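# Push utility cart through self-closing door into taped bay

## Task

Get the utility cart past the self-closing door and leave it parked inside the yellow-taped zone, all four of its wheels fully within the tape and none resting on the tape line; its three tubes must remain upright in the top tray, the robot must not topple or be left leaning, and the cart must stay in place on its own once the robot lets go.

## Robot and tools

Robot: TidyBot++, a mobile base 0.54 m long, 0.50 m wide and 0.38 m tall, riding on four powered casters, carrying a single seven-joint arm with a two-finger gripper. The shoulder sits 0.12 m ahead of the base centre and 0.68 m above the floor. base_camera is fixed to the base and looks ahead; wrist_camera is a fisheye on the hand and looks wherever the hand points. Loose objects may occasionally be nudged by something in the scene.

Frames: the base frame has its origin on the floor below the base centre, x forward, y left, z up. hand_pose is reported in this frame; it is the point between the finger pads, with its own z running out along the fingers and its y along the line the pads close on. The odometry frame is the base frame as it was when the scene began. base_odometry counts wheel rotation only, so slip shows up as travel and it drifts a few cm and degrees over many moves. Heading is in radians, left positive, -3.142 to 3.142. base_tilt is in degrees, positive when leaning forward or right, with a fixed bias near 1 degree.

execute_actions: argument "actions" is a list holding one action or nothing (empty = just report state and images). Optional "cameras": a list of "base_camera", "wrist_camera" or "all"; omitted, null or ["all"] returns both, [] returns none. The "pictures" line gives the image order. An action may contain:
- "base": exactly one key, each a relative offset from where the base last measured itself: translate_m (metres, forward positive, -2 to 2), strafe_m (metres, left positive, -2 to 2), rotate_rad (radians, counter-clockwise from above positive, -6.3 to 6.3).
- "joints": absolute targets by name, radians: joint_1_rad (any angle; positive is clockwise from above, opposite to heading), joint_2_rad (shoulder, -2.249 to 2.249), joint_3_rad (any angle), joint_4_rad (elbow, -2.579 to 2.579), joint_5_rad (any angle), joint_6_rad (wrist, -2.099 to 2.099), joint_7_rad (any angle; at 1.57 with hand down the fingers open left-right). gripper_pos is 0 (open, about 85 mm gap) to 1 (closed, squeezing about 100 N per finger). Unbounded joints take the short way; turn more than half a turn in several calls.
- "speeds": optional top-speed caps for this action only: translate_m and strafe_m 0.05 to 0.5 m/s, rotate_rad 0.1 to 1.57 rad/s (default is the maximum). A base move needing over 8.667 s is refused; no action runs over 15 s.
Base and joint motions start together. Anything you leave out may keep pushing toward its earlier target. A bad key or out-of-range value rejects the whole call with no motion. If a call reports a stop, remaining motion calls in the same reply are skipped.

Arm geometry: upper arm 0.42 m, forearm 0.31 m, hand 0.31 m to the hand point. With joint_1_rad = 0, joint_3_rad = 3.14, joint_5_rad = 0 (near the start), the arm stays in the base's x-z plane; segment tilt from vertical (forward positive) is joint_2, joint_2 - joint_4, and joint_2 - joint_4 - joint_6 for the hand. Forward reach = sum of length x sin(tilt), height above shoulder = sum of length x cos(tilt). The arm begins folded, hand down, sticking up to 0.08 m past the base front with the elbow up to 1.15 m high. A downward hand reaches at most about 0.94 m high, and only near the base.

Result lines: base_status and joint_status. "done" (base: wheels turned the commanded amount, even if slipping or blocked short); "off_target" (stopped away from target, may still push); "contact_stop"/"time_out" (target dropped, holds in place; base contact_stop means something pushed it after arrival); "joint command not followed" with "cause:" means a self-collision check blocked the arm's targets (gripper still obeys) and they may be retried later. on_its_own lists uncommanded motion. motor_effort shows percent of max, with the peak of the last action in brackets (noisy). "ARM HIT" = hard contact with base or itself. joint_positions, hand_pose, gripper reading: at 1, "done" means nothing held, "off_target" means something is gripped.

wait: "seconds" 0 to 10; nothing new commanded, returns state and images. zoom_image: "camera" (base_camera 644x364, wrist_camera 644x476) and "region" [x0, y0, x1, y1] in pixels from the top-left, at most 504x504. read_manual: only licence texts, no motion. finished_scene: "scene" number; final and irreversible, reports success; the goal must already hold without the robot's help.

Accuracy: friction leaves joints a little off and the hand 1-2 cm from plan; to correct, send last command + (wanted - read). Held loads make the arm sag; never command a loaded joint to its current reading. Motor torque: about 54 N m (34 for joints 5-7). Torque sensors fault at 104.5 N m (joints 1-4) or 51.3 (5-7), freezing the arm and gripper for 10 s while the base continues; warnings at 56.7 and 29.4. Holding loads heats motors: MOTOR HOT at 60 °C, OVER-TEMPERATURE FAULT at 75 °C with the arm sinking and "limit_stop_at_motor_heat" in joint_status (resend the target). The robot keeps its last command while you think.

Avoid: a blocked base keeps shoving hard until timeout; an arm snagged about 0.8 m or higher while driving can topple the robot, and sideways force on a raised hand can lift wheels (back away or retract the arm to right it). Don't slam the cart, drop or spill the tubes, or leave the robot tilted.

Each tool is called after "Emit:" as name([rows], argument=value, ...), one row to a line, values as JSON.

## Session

Emit:
execute_actions(actions=[])

Scene clock: 0.00 s.
base_odometry: x=+0.000 y=+0.000 heading=+0.000 (m, m, rad; odometry frame)
base_tilt: forward=+0.1 right=+0.1 (deg)
base_status: not commanded
joint_positions: joint_1_rad=-0.031 joint_2_rad=-0.313 joint_3_rad=+3.153 joint_4_rad=-2.498 joint_5_rad=+0.009 joint_6_rad=-0.869 joint_7_rad=+1.561 gripper_pos=+0.000
joint_status: not commanded
motor_effort: joint_1_rad=-1 joint_2_rad=-3 joint_3_rad=+1 joint_4_rad=+18 joint_5_rad=+0 joint_6_rad=+2 joint_7_rad=+0 (%)
hand_pose: x=+0.2737 y=+0.0027 z=+0.5908 quat_wxyz=(+0.001, +0.999, +0.007, +0.044) (m; base frame)
pictures: base_camera, wrist_camera
camera_calibration (this result's frames):
wrist_camera: T_world_to_cam=[[-0.034218, -0.999289, 0.0158024, 0.00929655], [-0.995032, 0.0325846, -0.0940691, 0.380403], [0.0934873, -0.0189428, -0.99544, 0.697876], [0, 0, 0, 1]] pos_world=[0.313589, 0.0101144, 0.730331]
Images, in order (width x height): base_camera 644x364, wrist_camera 644x476.

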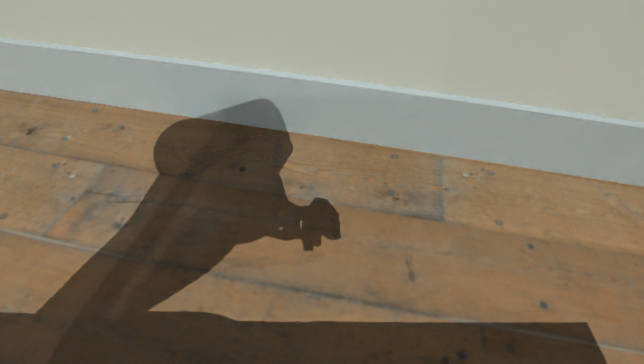

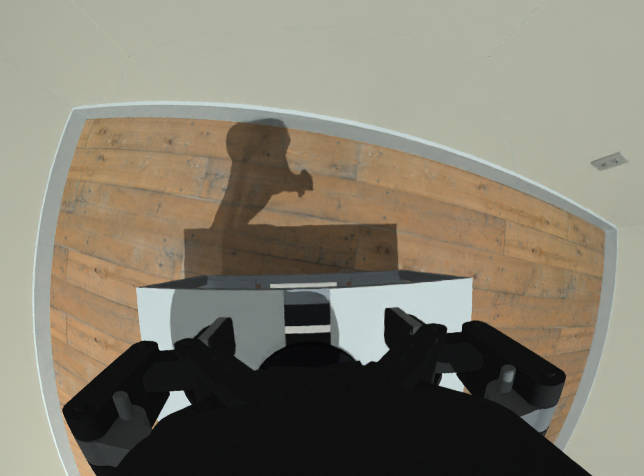

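Emit:
execute_actions([
  {"base": {"rotate_rad": 2.92}, "joints": {"joint_1_rad": 0.0, "joint_2_rad": -0.5, "joint_4_rad": -2.0, "joint_6_rad": -0.5}},
])

Scene clock: 4.27 s.
base_odometry: x=+0.000 y=+0.000 heading=+2.920 (m, m, rad; odometry frame)
base_tilt: forward=+0.1 right=+0.0 (deg)
base_status: done
joint_positions: joint_1_rad=-0.018 joint_2_rad=-0.484 joint_3_rad=+3.153 joint_4_rad=-2.015 joint_5_rad=+0.009 joint_6_rad=-0.531 joint_7_rad=+1.561 gripper_pos=+0.000
joint_status: all done
motor_effort: joint_1_rad=-1(2) joint_2_rad=-3(5) joint_3_rad=+1(3) joint_4_rad=+24(24) joint_5_rad=-1(1) joint_6_rad=+7(8) joint_7_rad=+0(0) (%)
hand_pose: x=+0.5119 y=+0.0018 z=+0.9203 quat_wxyz=(-0.003, +0.858, +0.000, +0.514) (m; base frame)
pictures: base_camera, wrist_camera
camera_calibration (this result's frames):
wrist_camera: T_world_to_cam=[[-0.0349936, -0.998609, -0.0394385, 0.0626169], [-0.464822, 0.0511976, -0.883923, 1.10382], [0.884712, -0.0125997, -0.465967, 0.111277], [0, 0, 0, 1]] pos_world=[0.416824, 0.00741888, 1.03001]
Images, in order (width x height): base_camera 644x364, wrist_camera 644x476.

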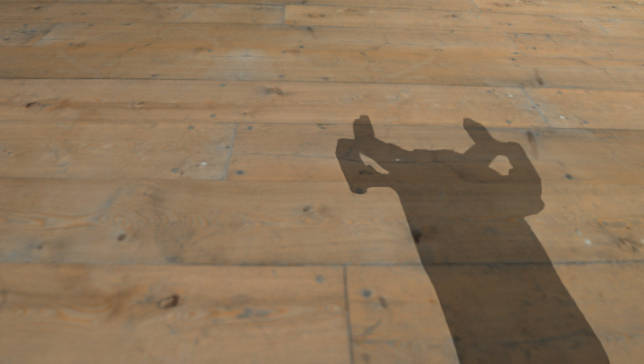

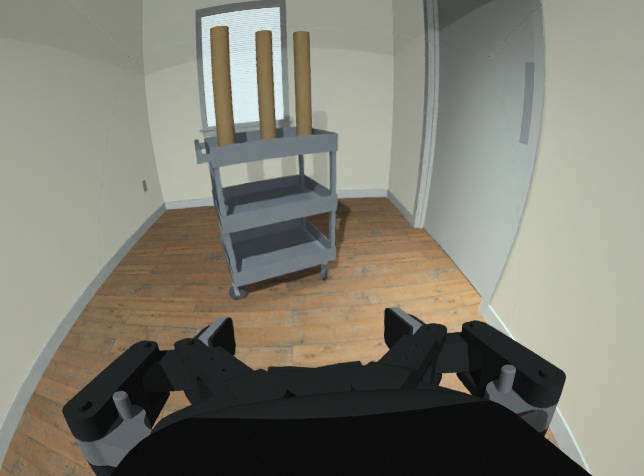

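Emit:
zoom_image(camera="wrist_camera", region=[170, 10, 370, 310])

Emit:
zoom_image(camera="wrist_camera", region=[370, 130, 570, 340])

Region (170, 10, 370, 310) of wrist_camera's 644x476 image, scaled by 1.680.

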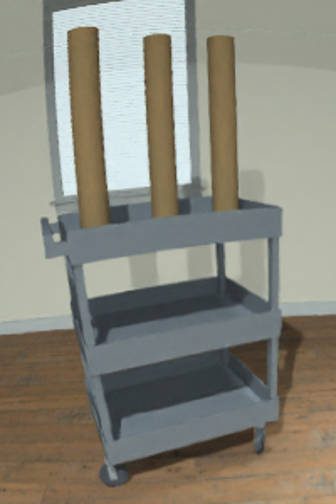

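Region (370, 130, 570, 340) of wrist_camera's 644x476 image, scaled by 2.400; it fills the left 480 columns of this view, and the rest is white.

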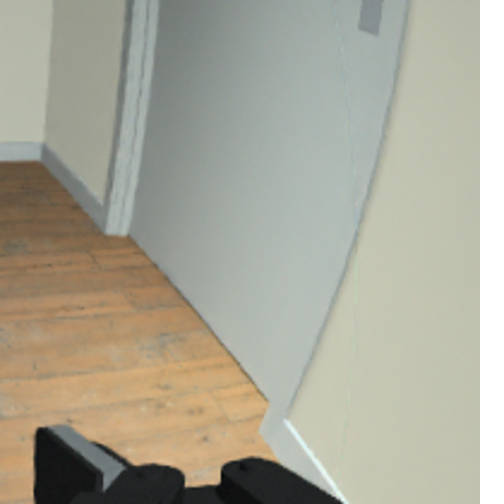

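Emit:
execute_actions([
  {"base": {"strafe_m": -0.48}, "joints": {"joint_1_rad": -1.0, "joint_2_rad": 0.0, "joint_3_rad": 3.14, "joint_4_rad": -1.06, "joint_5_rad": 0.0, "joint_6_rad": -2.08}},
], cameras=["base_camera"])

Emit:
execute_actions([
  {"base": {"translate_m": 1.84}, "joints": {"joint_1_rad": -1.735, "joint_7_rad": 3.31, "gripper_pos": 0.55}},
])

Scene clock: 14.90 s.
base_odometry: x=+0.105 y=+0.469 heading=+2.920 (m, m, rad; odometry frame)
base_tilt: forward=+0.1 right=+0.0 (deg)
base_status: done
joint_positions: joint_1_rad=-0.982 joint_2_rad=-0.013 joint_3_rad=+3.153 joint_4_rad=-1.080 joint_5_rad=+0.009 joint_6_rad=-2.046 joint_7_rad=+1.561 gripper_pos=+0.000
joint_status: all done
motor_effort: joint_1_rad=-1(2) joint_2_rad=-15(15) joint_3_rad=+1(4) joint_4_rad=+17(25) joint_5_rad=+0(1) joint_6_rad=+1(9) joint_7_rad=+0(0) (%)
hand_pose: x=+0.2772 y=+0.2296 z=+0.9432 quat_wxyz=(-0.003, +0.888, +0.460, +0.014) (m; base frame)
pictures: base_camera
Images, in order (width x height): base_camera 644x364.

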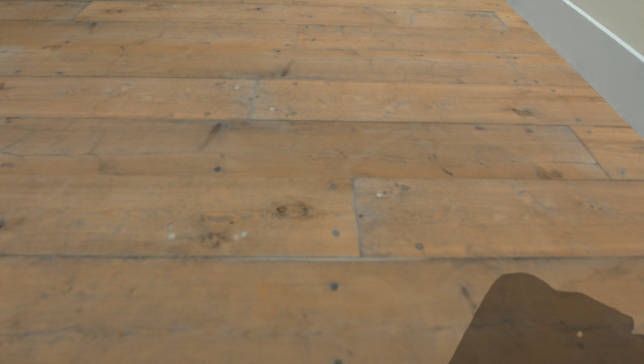

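Scene clock: 19.93 s.
base_odometry: x=-1.690 y=+0.873 heading=+2.920 (m, m, rad; odometry frame)
base_tilt: forward=+0.1 right=+0.1 (deg)
base_status: done
joint_positions: joint_1_rad=-1.719 joint_2_rad=-0.012 joint_3_rad=+3.151 joint_4_rad=-1.079 joint_5_rad=+0.009 joint_6_rad=-2.046 joint_7_rad=+3.285 gripper_pos=+0.550
joint_status: all done
motor_effort: joint_1_rad=-1(0) joint_2_rad=-15(15) joint_3_rad=+1(2) joint_4_rad=+17(18) joint_5_rad=-1(0) joint_6_rad=+0(0) joint_7_rad=+0(0) (%)
hand_pose: x=+0.0815 y=+0.2764 z=+0.9431 quat_wxyz=(+0.004, -0.138, +0.990, +0.014) (m; base frame)
pictures: base_camera, wrist_camera
camera_calibration (this result's frames):
wrist_camera: T_world_to_cam=[[-0.228, 0.972641, 0.0445651, -0.285732], [0.973637, 0.228077, 0.00341681, -0.0930836], [-0.00684094, 0.0441693, -0.999001, 1.06581], [0, 0, 0, 1]] pos_world=[0.0327739, 0.252069, 1.0778]
Images, in order (width x height): base_camera 644x364, wrist_camera 644x476.

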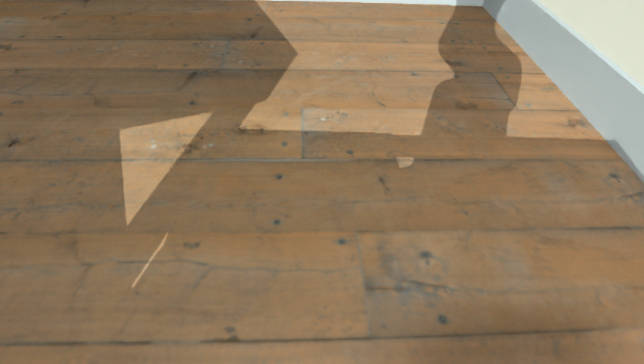

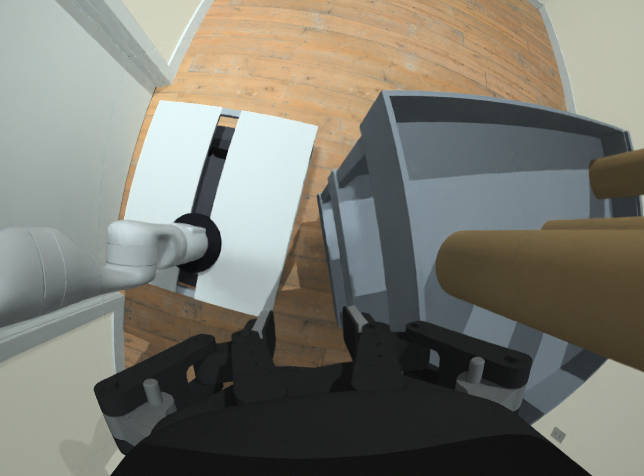

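Emit:
zoom_image(camera="wrist_camera", region=[300, 70, 560, 400])

Emit:
zoom_image(camera="wrist_camera", region=[60, 40, 330, 400])

Region (300, 70, 560, 400) of wrist_camera's 644x476 image, scaled by 1.527; it fills the left 397 columns of this view, and the rest is white.

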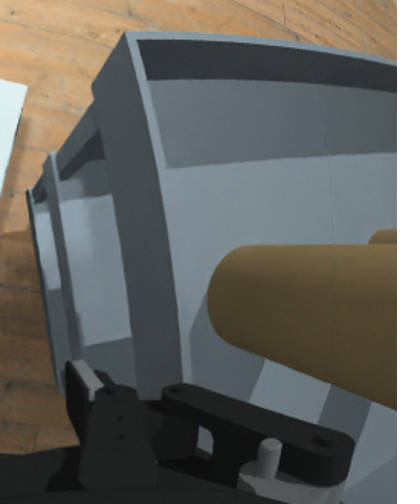

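Region (60, 40, 330, 400) of wrist_camera's 644x476 image, scaled by 1.400; it fills the left 378 columns of this view, and the rest is white.

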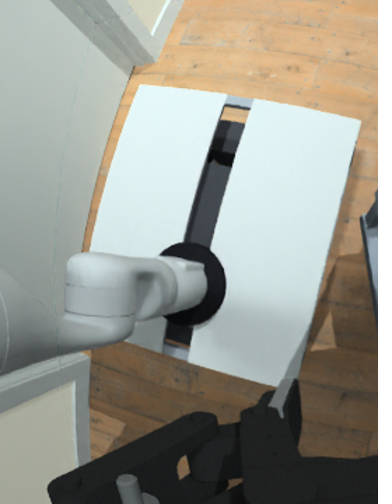

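Emit:
execute_actions([
  {"base": {"translate_m": 0.07}, "joints": {"joint_1_rad": -1.603, "joint_2_rad": 0.358, "joint_4_rad": -0.715, "joint_6_rad": -2.095, "joint_7_rad": 3.53}},
])

Scene clock: 29.00 s.
base_odometry: x=-1.759 y=+0.888 heading=+2.920 (m, m, rad; odometry frame)
base_tilt: forward=+0.1 right=+0.0 (deg)
base_status: done
joint_positions: joint_1_rad=-1.622 joint_2_rad=+0.363 joint_3_rad=+3.149 joint_4_rad=-0.737 joint_5_rad=+0.009 joint_6_rad=-2.057 joint_7_rad=+3.501 gripper_pos=+0.550
joint_status: all done
motor_effort: joint_1_rad=+0(3) joint_2_rad=-30(33) joint_3_rad=+0(2) joint_4_rad=+17(18) joint_5_rad=-1(1) joint_6_rad=+0(1) joint_7_rad=+0(1) (%)
hand_pose: x=+0.1008 y=+0.4245 z=+0.9064 quat_wxyz=(+0.004, -0.198, +0.980, -0.008) (m; base frame)
pictures: base_camera, wrist_camera
camera_calibration (this result's frames):
wrist_camera: T_world_to_cam=[[-0.3442, 0.938896, -0.000497009, -0.356813], [0.938895, 0.344199, -0.00155233, -0.186752], [-0.00128641, -0.00100095, -0.999999, 1.04224], [0, 0, 0, 1]] pos_world=[0.0538663, 0.400334, 1.04177]
Images, in order (width x height): base_camera 644x364, wrist_camera 644x476.

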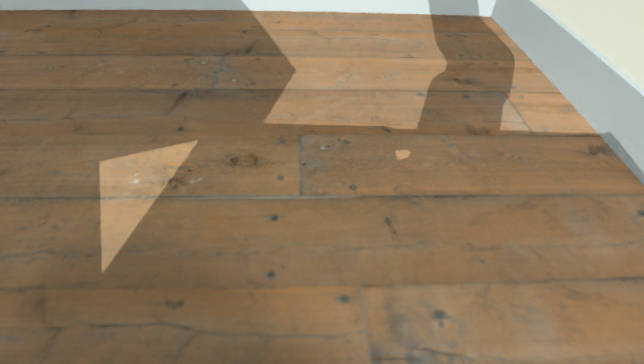

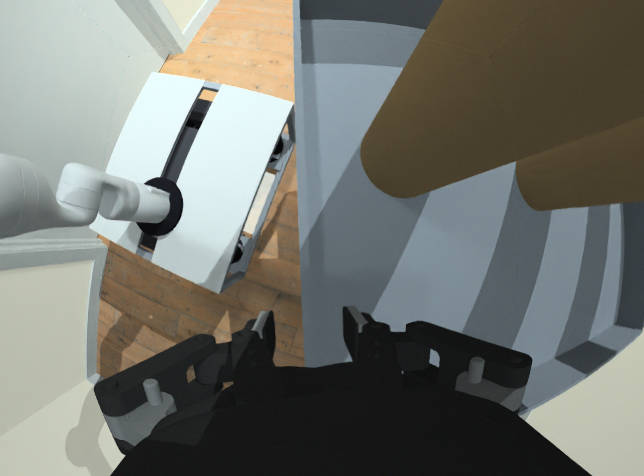

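Emit:
zoom_image(camera="wrist_camera", region=[230, 200, 410, 400])

Region (230, 200, 410, 400) of wrist_camera's 644x476 image, scaled by 2.520; it fills the left 454 columns of this view, and the rest is white.

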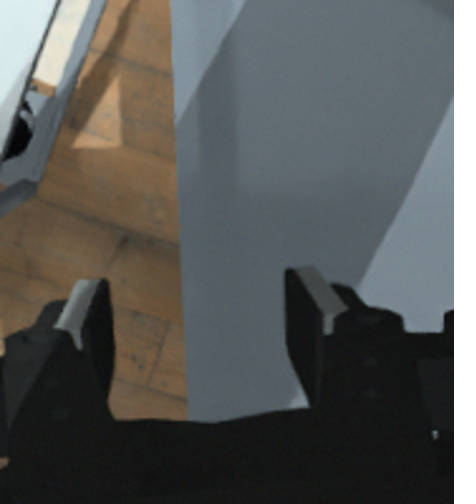

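Emit:
execute_actions([
  {"joints": {"joint_2_rad": 0.267, "joint_4_rad": -1.08, "joint_6_rad": -1.758}},
], cameras=["wrist_camera"])

Scene clock: 31.97 s.
base_odometry: x=-1.759 y=+0.888 heading=+2.920 (m, m, rad; odometry frame)
base_tilt: forward=+0.1 right=+0.0 (deg)
base_status: not commanded
joint_positions: joint_1_rad=-1.622 joint_2_rad=+0.283 joint_3_rad=+3.149 joint_4_rad=-1.061 joint_5_rad=+0.009 joint_6_rad=-1.795 joint_7_rad=+3.501 gripper_pos=+0.550
joint_status: all done
motor_effort: joint_1_rad=-1(2) joint_2_rad=-29(31) joint_3_rad=+1(1) joint_4_rad=+18(19) joint_5_rad=-1(1) joint_6_rad=+0(1) joint_7_rad=+0(0) (%)
hand_pose: x=+0.1014 y=+0.4243 z=+0.8453 quat_wxyz=(+0.005, -0.199, +0.980, +0.001) (m; base frame)
pictures: wrist_camera
camera_calibration (this result's frames):
wrist_camera: T_world_to_cam=[[-0.346052, 0.938061, 0.0170247, -0.370732], [0.938213, 0.346031, 0.00424919, -0.192945], [-0.00190506, 0.0174432, -0.999846, 0.973272], [0, 0, 0, 1]] pos_world=[0.0545853, 0.397557, 0.980254]
Images, in order (width x height): wrist_camera 644x476.

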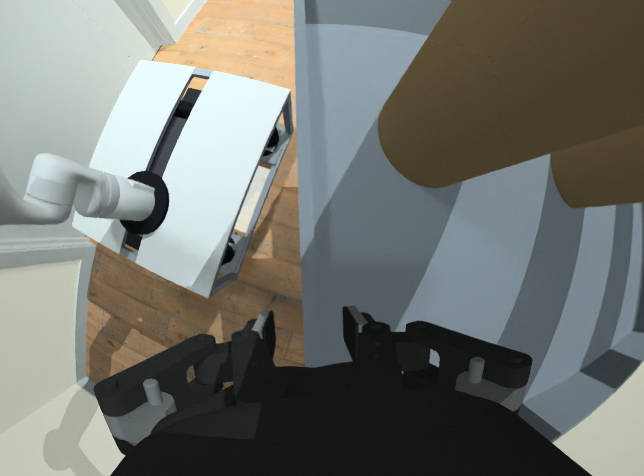

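Emit:
execute_actions([
  {"joints": {"gripper_pos": 1.0}},
], cameras=["wrist_camera"])

Scene clock: 34.43 s.
base_odometry: x=-1.759 y=+0.888 heading=+2.920 (m, m, rad; odometry frame)
base_tilt: forward=+0.1 right=+0.0 (deg)
base_status: not commanded
joint_positions: joint_1_rad=-1.621 joint_2_rad=+0.281 joint_3_rad=+3.149 joint_4_rad=-1.062 joint_5_rad=+0.009 joint_6_rad=-1.793 joint_7_rad=+3.501 gripper_pos=+0.948
joint_status: gripper_pos off_target (ended at +0.948, target +1.000)
motor_effort: joint_1_rad=-1(1) joint_2_rad=-29(29) joint_3_rad=+1(0) joint_4_rad=+19(20) joint_5_rad=+1(1) joint_6_rad=+0(1) joint_7_rad=+2(2) (%)
hand_pose: x=+0.1018 y=+0.4245 z=+0.8458 quat_wxyz=(+0.006, -0.199, +0.980, +0.002) (m; base frame)
pictures: wrist_camera
camera_calibration (this result's frames):
wrist_camera: T_world_to_cam=[[-0.345048, 0.938383, 0.0194827, -0.373138], [0.938583, 0.345017, 0.00502954, -0.193726], [-0.00200223, 0.0200215, -0.999798, 0.972592], [0, 0, 0, 1]] pos_world=[0.0550248, 0.397512, 0.980639]
Images, in order (width x height): wrist_camera 644x476.

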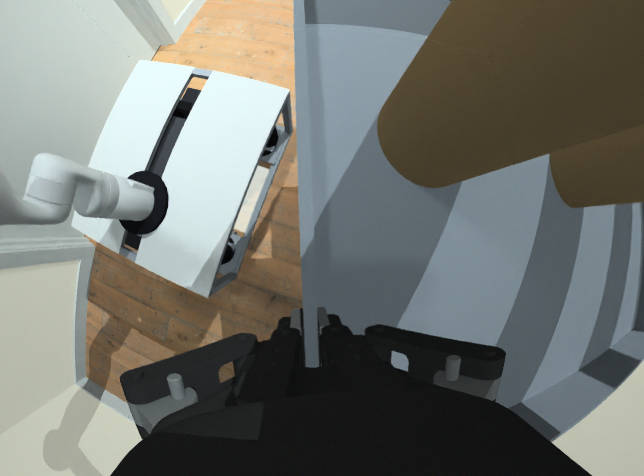

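Emit:
execute_actions([
  {"base": {"translate_m": -0.08}, "speeds": {"translate_m": 0.1}, "joints": {"joint_7_rad": 3.33}},
], cameras=[])

Emit:
execute_actions([
  {"base": {"translate_m": -0.08}, "speeds": {"translate_m": 0.1}, "joints": {"joint_7_rad": 3.19}},
])

Scene clock: 37.10 s.
base_odometry: x=-1.680 y=+0.871 heading=+2.921 (m, m, rad; odometry frame)
base_tilt: forward=+0.2 right=+0.1 (deg)
base_status: done
joint_positions: joint_1_rad=-1.598 joint_2_rad=+0.271 joint_3_rad=+3.145 joint_4_rad=-1.076 joint_5_rad=+0.009 joint_6_rad=-1.793 joint_7_rad=+3.363 gripper_pos=+0.948
joint_status: all done
motor_effort: joint_1_rad=-2(6) joint_2_rad=-26(28) joint_3_rad=+0(3) joint_4_rad=+21(22) joint_5_rad=-2(6) joint_6_rad=+2(5) joint_7_rad=+0(8) (%)
hand_pose: x=+0.1101 y=+0.4195 z=+0.8457 quat_wxyz=(+0.005, -0.122, +0.993, +0.000) (m; base frame)
pictures: none
No camera images: the call's "cameras" was empty. Leave "cameras" out to get every camera's image.

Scene clock: 38.47 s.
base_odometry: x=-1.602 y=+0.853 heading=+2.920 (m, m, rad; odometry frame)
base_tilt: forward=+0.1 right=+0.0 (deg)
base_status: done
joint_positions: joint_1_rad=-1.601 joint_2_rad=+0.269 joint_3_rad=+3.142 joint_4_rad=-1.079 joint_5_rad=+0.009 joint_6_rad=-1.792 joint_7_rad=+3.219 gripper_pos=+0.948
joint_status: all done
motor_effort: joint_1_rad=-2(7) joint_2_rad=-29(29) joint_3_rad=+0(4) joint_4_rad=+20(23) joint_5_rad=-1(7) joint_6_rad=-1(5) joint_7_rad=+0(7) (%)
hand_pose: x=+0.1079 y=+0.4190 z=+0.8457 quat_wxyz=(+0.004, -0.053, +0.999, +0.001) (m; base frame)
pictures: base_camera, wrist_camera
camera_calibration (this result's frames):
wrist_camera: T_world_to_cam=[[-0.0577734, 0.998143, 0.019291, -0.421682], [0.998329, 0.0577407, 0.00224668, -0.0812541], [0.00112863, 0.0193886, -0.999811, 0.972598], [0, 0, 0, 1]] pos_world=[0.0556586, 0.406733, 0.980732]
Images, in order (width x height): base_camera 644x364, wrist_camera 644x476.

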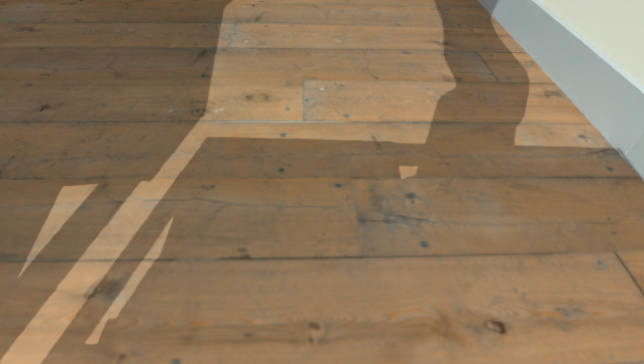

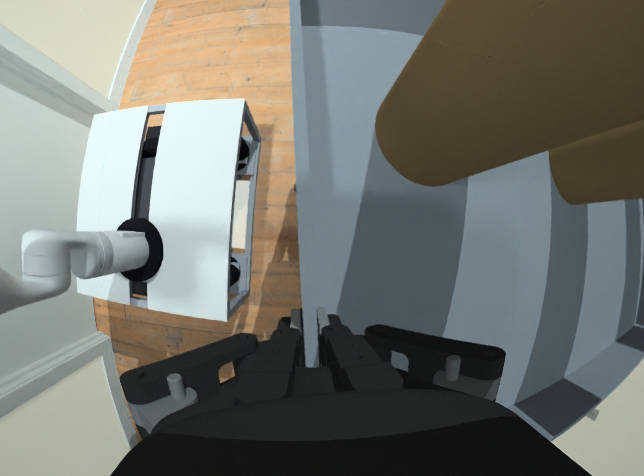

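Emit:
execute_actions(actions=[])

Scene clock: 40.47 s.
base_odometry: x=-1.602 y=+0.853 heading=+2.920 (m, m, rad; odometry frame)
base_tilt: forward=+0.1 right=+0.0 (deg)
base_status: done
joint_positions: joint_1_rad=-1.601 joint_2_rad=+0.269 joint_3_rad=+3.142 joint_4_rad=-1.079 joint_5_rad=+0.009 joint_6_rad=-1.792 joint_7_rad=+3.219 gripper_pos=+0.948
joint_status: all done
motor_effort: joint_1_rad=-2(7) joint_2_rad=-29(29) joint_3_rad=+0(4) joint_4_rad=+20(23) joint_5_rad=-1(7) joint_6_rad=-1(5) joint_7_rad=+0(7) (%)
hand_pose: x=+0.1079 y=+0.4190 z=+0.8457 quat_wxyz=(+0.004, -0.053, +0.999, +0.001) (m; base frame)
pictures: base_camera, wrist_camera
camera_calibration (this result's frames):
wrist_camera: T_world_to_cam=[[-0.0577735, 0.998143, 0.0192909, -0.421682], [0.998329, 0.0577408, 0.00224685, -0.0812543], [0.0011288, 0.0193885, -0.999811, 0.972598], [0, 0, 0, 1]] pos_world=[0.0556586, 0.406733, 0.980732]
Images, in order (width x height): base_camera 644x364, wrist_camera 644x476.

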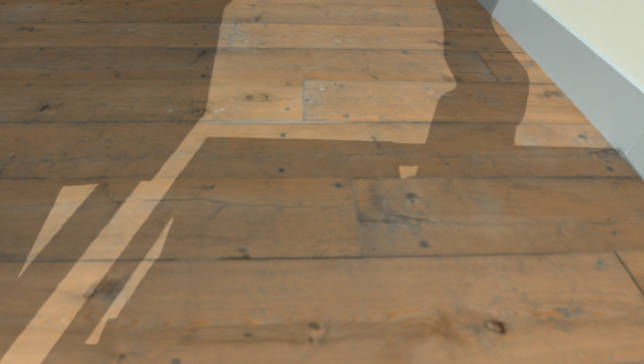

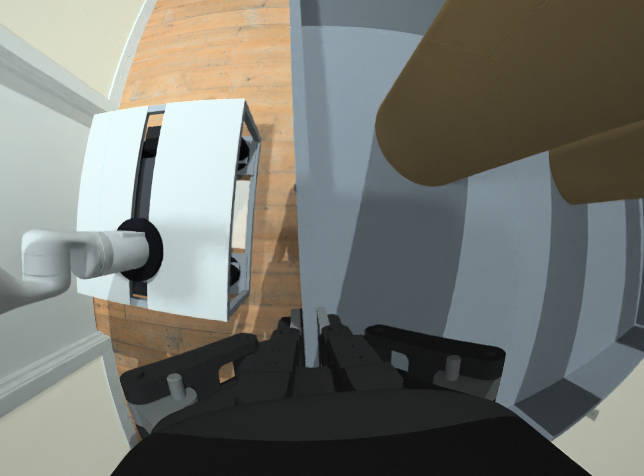

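Emit:
execute_actions([
  {"base": {"strafe_m": -0.27}, "joints": {"joint_7_rad": 3.09, "gripper_pos": 1.0}, "speeds": {"strafe_m": 0.2}},
])

Scene clock: 43.20 s.
base_odometry: x=-1.543 y=+1.117 heading=+2.920 (m, m, rad; odometry frame)
base_tilt: forward=+0.1 right=-0.1 (deg)
base_status: done
joint_positions: joint_1_rad=-1.611 joint_2_rad=+0.269 joint_3_rad=+3.136 joint_4_rad=-1.078 joint_5_rad=+0.002 joint_6_rad=-1.774 joint_7_rad=+3.077 gripper_pos=+0.948
joint_status: gripper_pos off_target (ended at +0.948, target +1.000); the others done
motor_effort: joint_1_rad=-3(4) joint_2_rad=-27(36) joint_3_rad=-1(5) joint_4_rad=+20(23) joint_5_rad=-1(4) joint_6_rad=+4(10) joint_7_rad=+6(6) (%)
hand_pose: x=+0.0994 y=+0.4242 z=+0.8457 quat_wxyz=(+0.000, +0.010, +1.000, +0.010) (m; base frame)
pictures: base_camera, wrist_camera
camera_calibration (this result's frames):
wrist_camera: T_world_to_cam=[[0.0674043, 0.997046, 0.0368298, -0.454205], [0.997711, -0.0671574, -0.00789997, -0.011502], [-0.00540324, 0.037278, -0.99929, 0.965075], [0, 0, 0, 1]] pos_world=[0.0473056, 0.416115, 0.981028]
Images, in order (width x height): base_camera 644x364, wrist_camera 644x476.

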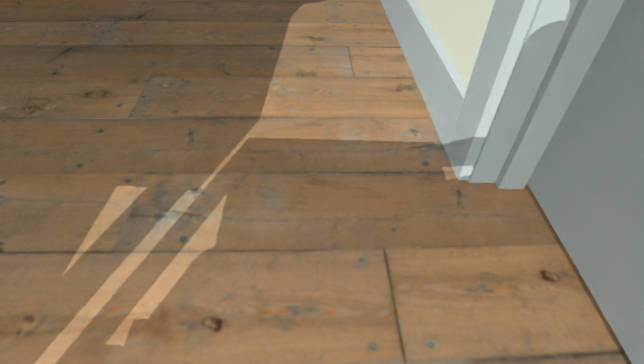

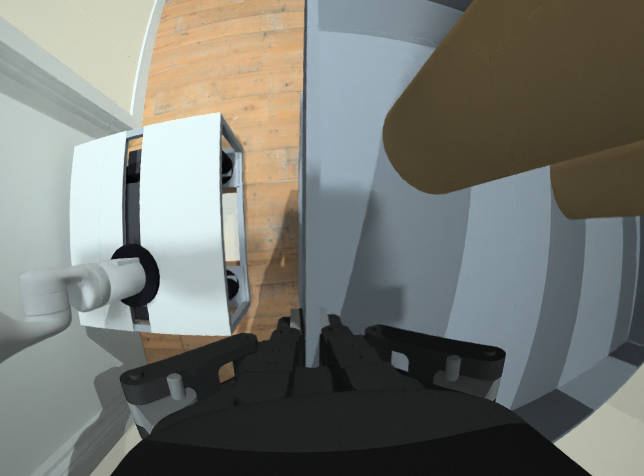

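Emit:
zoom_image(camera="base_camera", region=[404, 124, 644, 364])

Region (404, 124, 644, 364) of base_camera's 644x364 image, scaled by 2.100.

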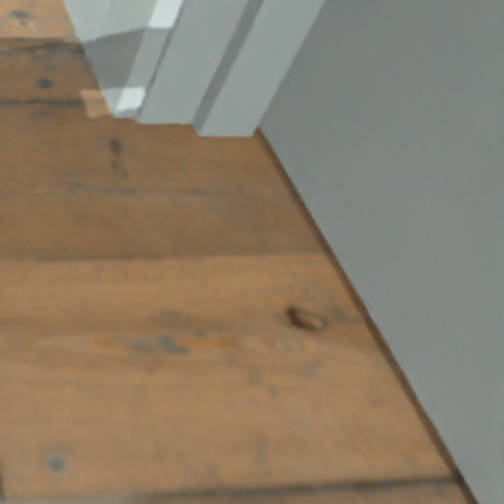

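Emit:
execute_actions([
  {"base": {"strafe_m": -0.032}, "speeds": {"strafe_m": 0.06}},
])

Scene clock: 49.83 s.
base_odometry: x=-1.536 y=+1.148 heading=+2.920 (m, m, rad; odometry frame)
base_tilt: forward=+0.1 right=+0.0 (deg)
base_status: done
joint_positions: joint_1_rad=-1.608 joint_2_rad=+0.273 joint_3_rad=+3.141 joint_4_rad=-1.073 joint_5_rad=+0.002 joint_6_rad=-1.769 joint_7_rad=+3.077 gripper_pos=+0.948
joint_status: not commanded
motor_effort: joint_1_rad=-4(3) joint_2_rad=-30(34) joint_3_rad=-2(3) joint_4_rad=+19(22) joint_5_rad=-2(3) joint_6_rad=+1(8) joint_7_rad=+6(6) (%)
hand_pose: x=+0.1022 y=+0.4279 z=+0.8458 quat_wxyz=(+0.000, +0.013, +1.000, +0.013) (m; base frame)
pictures: base_camera, wrist_camera
camera_calibration (this result's frames):
wrist_camera: T_world_to_cam=[[0.0744725, 0.996277, 0.0434276, -0.464024], [0.997214, -0.0742136, -0.00754691, -0.0111904], [-0.0042959, 0.0438686, -0.999028, 0.961901], [0, 0, 0, 1]] pos_world=[0.0498485, 0.419269, 0.981033]
Images, in order (width x height): base_camera 644x364, wrist_camera 644x476.

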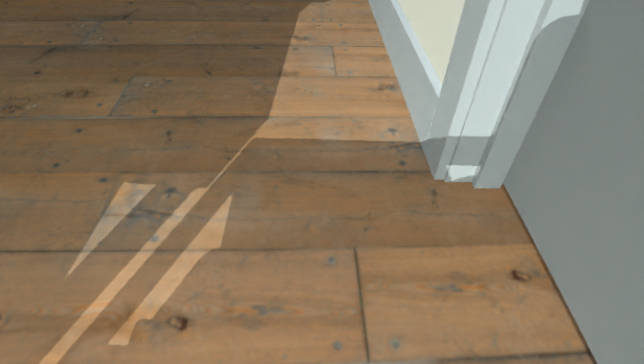

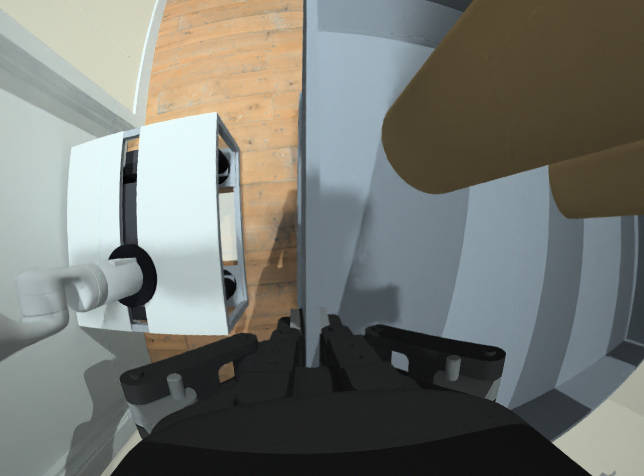

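Emit:
execute_actions([
  {"base": {"strafe_m": -0.10}, "speeds": {"strafe_m": 0.135}},
])

Emit:
wait(seconds=1.2)

Scene clock: 52.00 s.
base_odometry: x=-1.514 y=+1.246 heading=+2.921 (m, m, rad; odometry frame)
base_tilt: forward=+0.1 right=+0.0 (deg)
base_status: done
joint_positions: joint_1_rad=-1.590 joint_2_rad=+0.267 joint_3_rad=+3.156 joint_4_rad=-1.082 joint_5_rad=+0.003 joint_6_rad=-1.770 joint_7_rad=+3.077 gripper_pos=+0.948
joint_status: not commanded
motor_effort: joint_1_rad=-7(8) joint_2_rad=-27(35) joint_3_rad=-5(6) joint_4_rad=+20(23) joint_5_rad=-5(6) joint_6_rad=+6(7) joint_7_rad=+6(6) (%)
hand_pose: x=+0.1156 y=+0.4250 z=+0.8457 quat_wxyz=(+0.003, +0.030, +0.999, +0.012) (m; base frame)
pictures: base_camera, wrist_camera
camera_calibration (this result's frames):
wrist_camera: T_world_to_cam=[[0.106675, 0.99344, 0.0412068, -0.462833], [0.994292, -0.106671, -0.0022942, -0.0151613], [0.00211642, 0.0412163, -0.999148, 0.962532], [0, 0, 0, 1]] pos_world=[0.0624103, 0.418508, 0.980749]
Images, in order (width x height): base_camera 644x364, wrist_camera 644x476.

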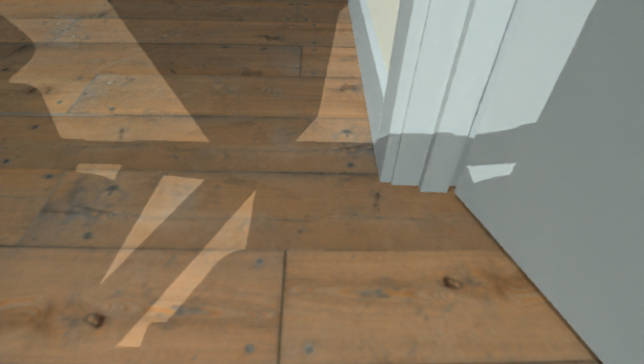

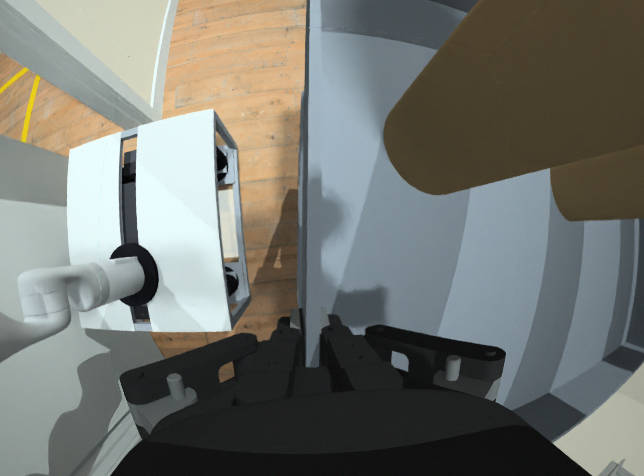

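Scene clock: 53.20 s.
base_odometry: x=-1.514 y=+1.244 heading=+2.921 (m, m, rad; odometry frame)
base_tilt: forward=+0.1 right=+0.0 (deg)
base_status: done
joint_positions: joint_1_rad=-1.588 joint_2_rad=+0.265 joint_3_rad=+3.157 joint_4_rad=-1.084 joint_5_rad=+0.005 joint_6_rad=-1.777 joint_7_rad=+3.077 gripper_pos=+0.948
joint_status: not commanded
motor_effort: joint_1_rad=-2(8) joint_2_rad=-28(35) joint_3_rad=-1(6) joint_4_rad=+23(23) joint_5_rad=-2(6) joint_6_rad=+6(7) joint_7_rad=+6(6) (%)
hand_pose: x=+0.1174 y=+0.4221 z=+0.8459 quat_wxyz=(+0.004, +0.031, +0.999, +0.008) (m; base frame)
wait: 1.20 s; at rest by 0.27 s
pictures: base_camera, wrist_camera
camera_calibration (this result's frames):
wrist_camera: T_world_to_cam=[[0.110177, 0.993309, 0.0346136, -0.454943], [0.993904, -0.110251, 0.000224194, -0.0178026], [0.00403887, 0.0343779, -0.999401, 0.965659], [0, 0, 0, 1]] pos_world=[0.0639181, 0.416738, 0.980831]
Images, in order (width x height): base_camera 644x364, wrist_camera 644x476.

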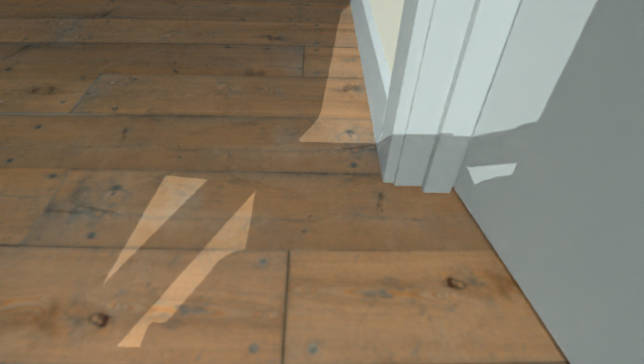

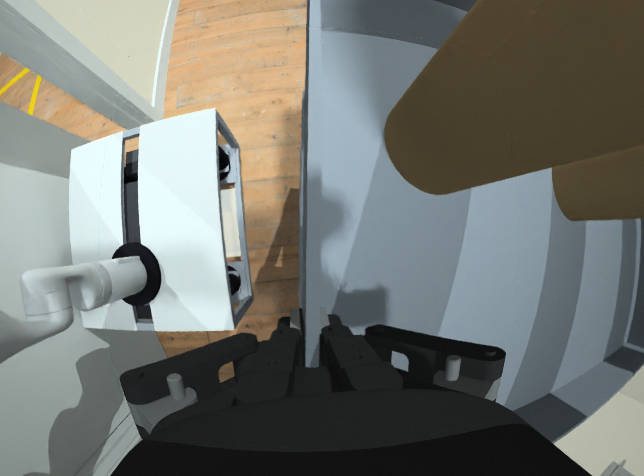

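Emit:
zoom_image(camera="wrist_camera", region=[0, 0, 240, 200])

Region (0, 0, 240, 200) of wrist_camera's 644x476 image, scaled by 2.100.

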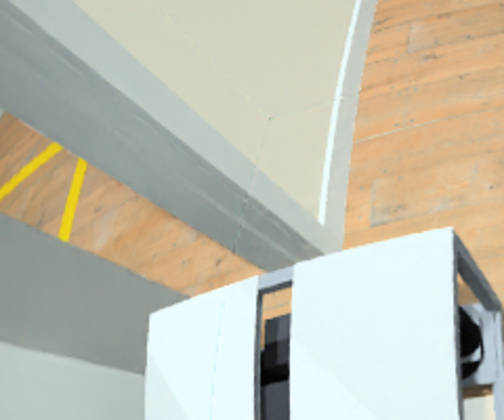

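Emit:
execute_actions([
  {"base": {"strafe_m": -0.22}, "speeds": {"strafe_m": 0.11}},
])

Scene clock: 66.33 s.
base_odometry: x=-1.466 y=+1.459 heading=+2.921 (m, m, rad; odometry frame)
base_tilt: forward=+0.1 right=+0.1 (deg)
base_status: done
joint_positions: joint_1_rad=-1.578 joint_2_rad=+0.267 joint_3_rad=+3.167 joint_4_rad=-1.081 joint_5_rad=+0.006 joint_6_rad=-1.767 joint_7_rad=+3.076 gripper_pos=+0.948
joint_status: not commanded
motor_effort: joint_1_rad=-9(11) joint_2_rad=-27(34) joint_3_rad=-7(8) joint_4_rad=+19(22) joint_5_rad=-6(7) joint_6_rad=+4(8) joint_7_rad=+7(7) (%)
hand_pose: x=+0.1260 y=+0.4260 z=+0.8458 quat_wxyz=(+0.006, +0.042, +0.999, +0.013) (m; base frame)
pictures: base_camera, wrist_camera
camera_calibration (this result's frames):
wrist_camera: T_world_to_cam=[[0.131626, 0.990288, 0.0447654, -0.469741], [0.991259, -0.131895, 0.00309338, -0.018768], [0.00896769, 0.043967, -0.998993, 0.960351], [0, 0, 0, 1]] pos_world=[0.0718221, 0.42048, 0.98047]
Images, in order (width x height): base_camera 644x364, wrist_camera 644x476.

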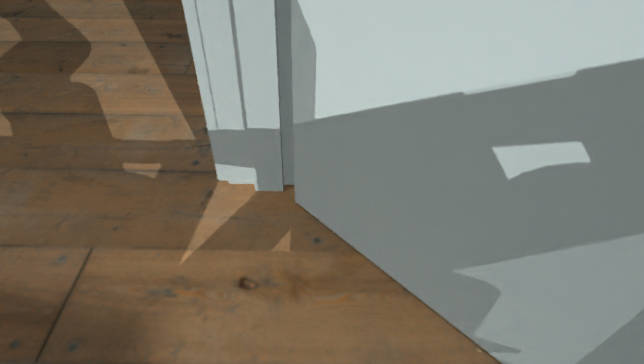

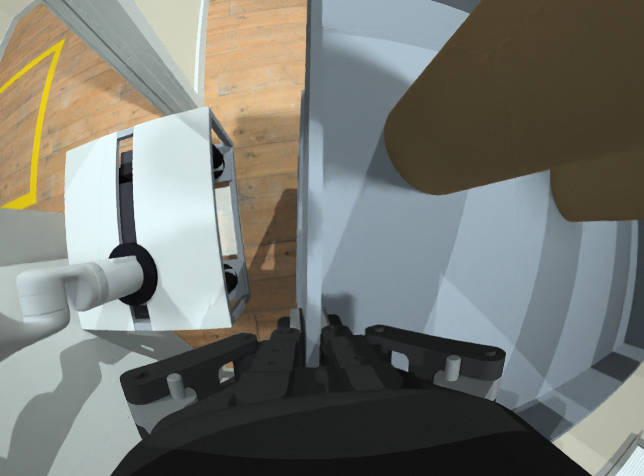

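Emit:
zoom_image(camera="base_camera", region=[0, 130, 400, 364])

Emit:
zoom_image(camera="wrist_camera", region=[0, 0, 260, 240])

Region (0, 130, 400, 364) of base_camera's 644x364 image, scaled by 1.260; it fills the top 295 rows of this view, and the rest is white.

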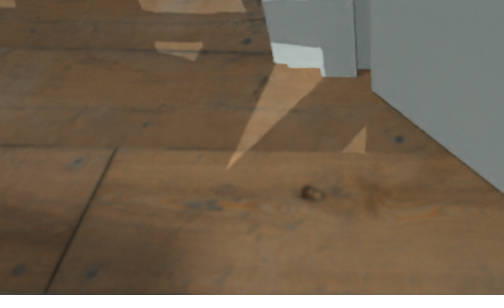

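Region (0, 0, 260, 240) of wrist_camera's 644x476 image, scaled by 1.938; it fills the top 465 rows of this view, and the rest is white.

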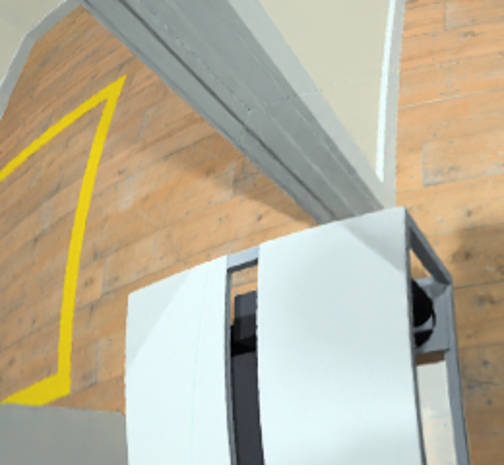

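Emit:
execute_actions([
  {"base": {"strafe_m": -0.45}, "joints": {"joint_1_rad": -1.52, "joint_7_rad": 3.21}, "speeds": {"strafe_m": 0.3}},
])

Scene clock: 85.20 s.
base_odometry: x=-1.368 y=+1.898 heading=+2.922 (m, m, rad; odometry frame)
base_tilt: forward=+0.2 right=+0.0 (deg)
base_status: done
joint_positions: joint_1_rad=-1.503 joint_2_rad=+0.266 joint_3_rad=+3.158 joint_4_rad=-1.082 joint_5_rad=+0.007 joint_6_rad=-1.773 joint_7_rad=+3.166 gripper_pos=+0.948
joint_status: all done
motor_effort: joint_1_rad=-8(8) joint_2_rad=-27(35) joint_3_rad=-5(6) joint_4_rad=+20(23) joint_5_rad=-6(7) joint_6_rad=+5(7) joint_7_rad=+2(8) (%)
hand_pose: x=+0.1544 y=+0.4222 z=+0.8457 quat_wxyz=(+0.006, +0.030, +0.999, +0.009) (m; base frame)
pictures: base_camera, wrist_camera
camera_calibration (this result's frames):
wrist_camera: T_world_to_cam=[[0.108023, 0.993459, 0.0370241, -0.460823], [0.994119, -0.10823, 0.00362309, -0.058312], [0.00760652, 0.036415, -0.999308, 0.963807], [0, 0, 0, 1]] pos_world=[0.100417, 0.416401, 0.980413]
Images, in order (width x height): base_camera 644x364, wrist_camera 644x476.

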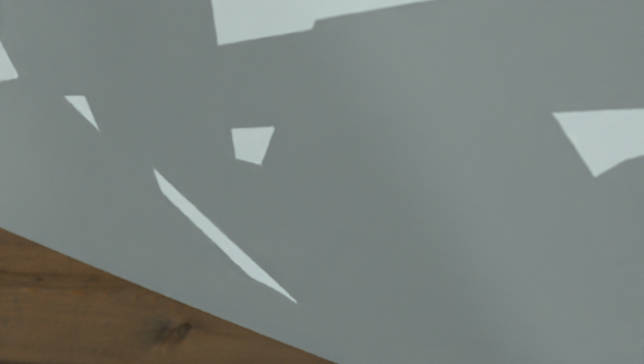

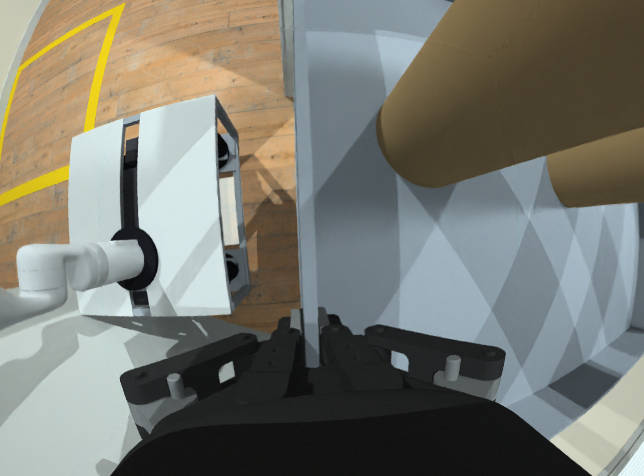

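Emit:
zoom_image(camera="wrist_camera", region=[0, 0, 340, 340])

Region (0, 0, 340, 340) of wrist_camera's 644x476 image, scaled by 1.482.

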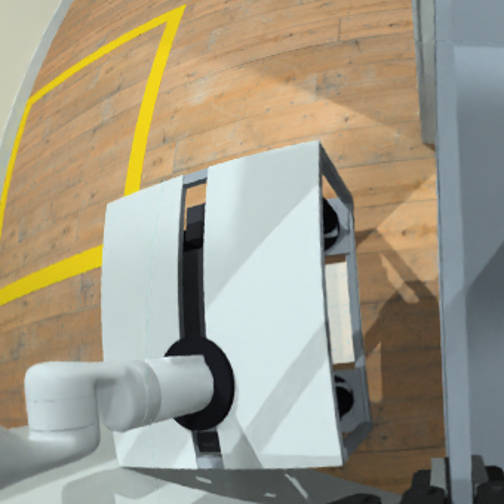

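Emit:
execute_actions([
  {"base": {"strafe_m": -1.09}, "joints": {"joint_1_rad": -1.44, "joint_7_rad": 3.31}, "speeds": {"strafe_m": 0.3}},
])

Scene clock: 92.87 s.
base_odometry: x=-1.130 y=+2.962 heading=+2.922 (m, m, rad; odometry frame)
base_tilt: forward=+0.0 right=+0.1 (deg)
base_status: done
joint_positions: joint_1_rad=-1.457 joint_2_rad=+0.266 joint_3_rad=+3.129 joint_4_rad=-1.084 joint_5_rad=-0.007 joint_6_rad=-1.774 joint_7_rad=+3.286 gripper_pos=+0.948
joint_status: all done
motor_effort: joint_1_rad=+3(5) joint_2_rad=-26(35) joint_3_rad=+4(5) joint_4_rad=+21(24) joint_5_rad=+1(7) joint_6_rad=+5(8) joint_7_rad=+3(6) (%)
hand_pose: x=+0.1591 y=+0.4205 z=+0.8456 quat_wxyz=(-0.004, -0.022, +1.000, +0.009) (m; base frame)
pictures: base_camera, wrist_camera
camera_calibration (this result's frames):
wrist_camera: T_world_to_cam=[[0.00370309, 0.999356, 0.0356994, -0.444477], [0.999884, -0.00317246, -0.014909, -0.092561], [-0.0147861, 0.0357505, -0.999251, 0.967529], [0, 0, 0, 1]] pos_world=[0.108502, 0.409307, 0.981292]
Images, in order (width x height): base_camera 644x364, wrist_camera 644x476.

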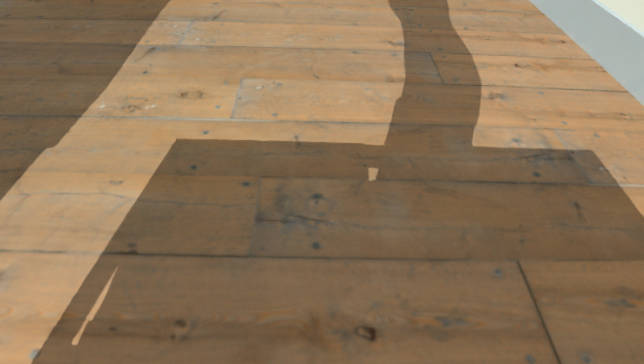

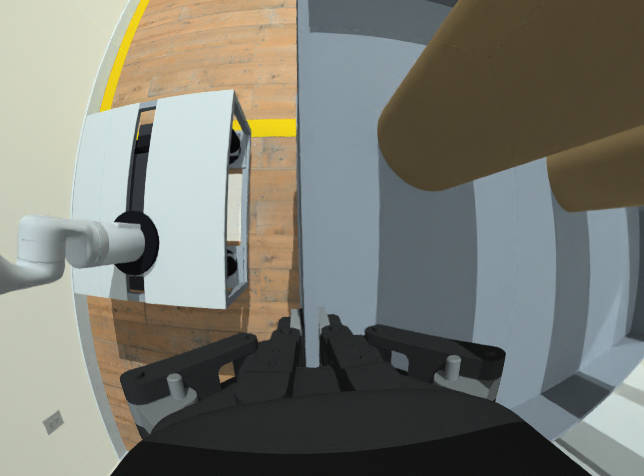

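Emit:
execute_actions([
  {"base": {"rotate_rad": 1.56}, "speeds": {"rotate_rad": 0.26}},
])

Scene clock: 103.00 s.
base_odometry: x=-1.130 y=+2.962 heading=-1.802 (m, m, rad; odometry frame)
base_tilt: forward=+0.1 right=+0.0 (deg)
base_status: done
joint_positions: joint_1_rad=-1.419 joint_2_rad=+0.275 joint_3_rad=+3.162 joint_4_rad=-1.070 joint_5_rad=+0.029 joint_6_rad=-1.754 joint_7_rad=+3.258 gripper_pos=+0.948
joint_status: not commanded
motor_effort: joint_1_rad=-2(19) joint_2_rad=-33(33) joint_3_rad=-1(16) joint_4_rad=+16(25) joint_5_rad=-1(10) joint_6_rad=-3(9) joint_7_rad=+3(14) (%)
hand_pose: x=+0.1997 y=+0.4265 z=+0.8460 quat_wxyz=(+0.020, +0.031, +0.999, +0.018) (m; base frame)
pictures: base_camera, wrist_camera
camera_calibration (this result's frames):
wrist_camera: T_world_to_cam=[[0.10725, 0.992606, 0.0568427, -0.486268], [0.993578, -0.109078, 0.0300941, -0.124771], [0.0360718, 0.0532501, -0.997929, 0.949664], [0, 0, 0, 1]] pos_world=[0.141866, 0.418493, 0.979093]
Images, in order (width x height): base_camera 644x364, wrist_camera 644x476.

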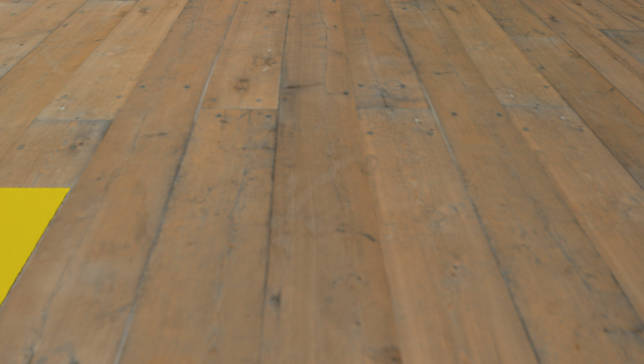

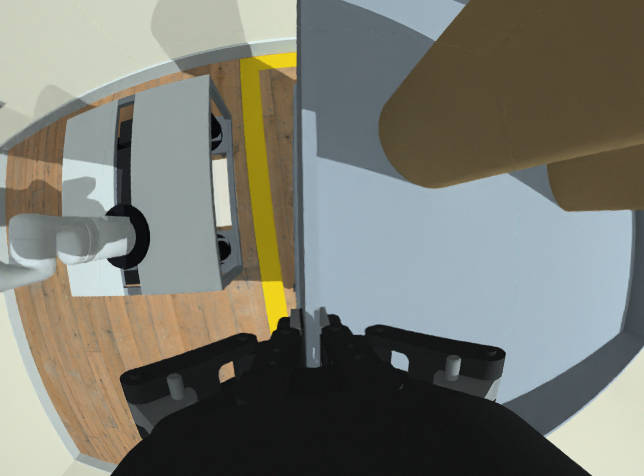

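Emit:
execute_actions([
  {"base": {"strafe_m": 0.14}, "joints": {"joint_1_rad": -1.54, "joint_7_rad": 3.29}, "speeds": {"strafe_m": 0.2}},
])

Scene clock: 106.57 s.
base_odometry: x=-0.994 y=+2.930 heading=-1.801 (m, m, rad; odometry frame)
base_tilt: forward=+0.1 right=-0.1 (deg)
base_status: done
joint_positions: joint_1_rad=-1.544 joint_2_rad=+0.282 joint_3_rad=+3.141 joint_4_rad=-1.061 joint_5_rad=+0.024 joint_6_rad=-1.754 joint_7_rad=+3.262 gripper_pos=+0.948
joint_status: all done
motor_effort: joint_1_rad=-2(14) joint_2_rad=-29(34) joint_3_rad=-1(9) joint_4_rad=+18(30) joint_5_rad=-6(9) joint_6_rad=+4(12) joint_7_rad=+0(4) (%)
hand_pose: x=+0.1365 y=+0.4368 z=+0.8461 quat_wxyz=(+0.013, -0.044, +0.999, +0.021) (m; base frame)
pictures: base_camera, wrist_camera
camera_calibration (this result's frames):
wrist_camera: T_world_to_cam=[[-0.0422814, 0.997296, 0.0601096, -0.47414], [0.998954, 0.0411491, 0.0199523, -0.118641], [0.0174249, 0.0608903, -0.997992, 0.950738], [0, 0, 0, 1]] pos_world=[0.0819035, 0.419849, 0.979697]
Images, in order (width x height): base_camera 644x364, wrist_camera 644x476.

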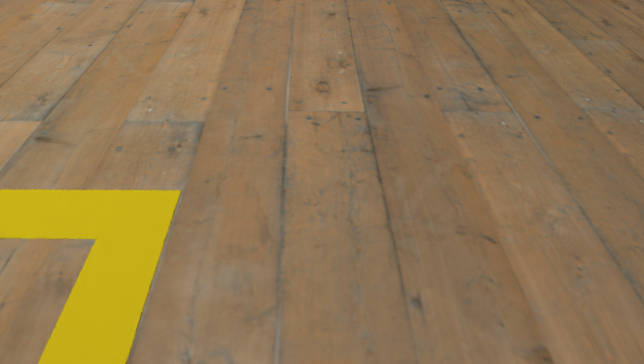

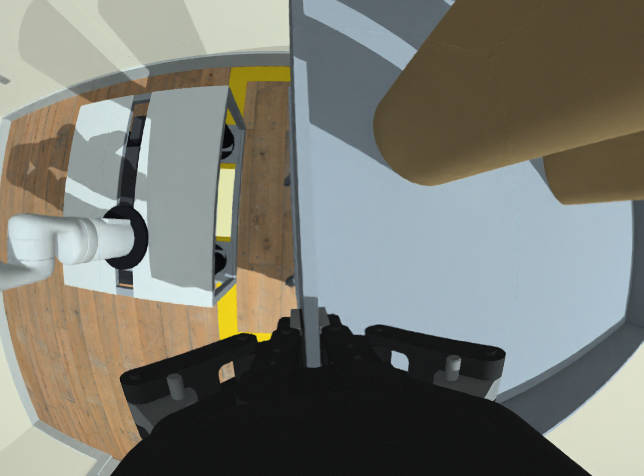

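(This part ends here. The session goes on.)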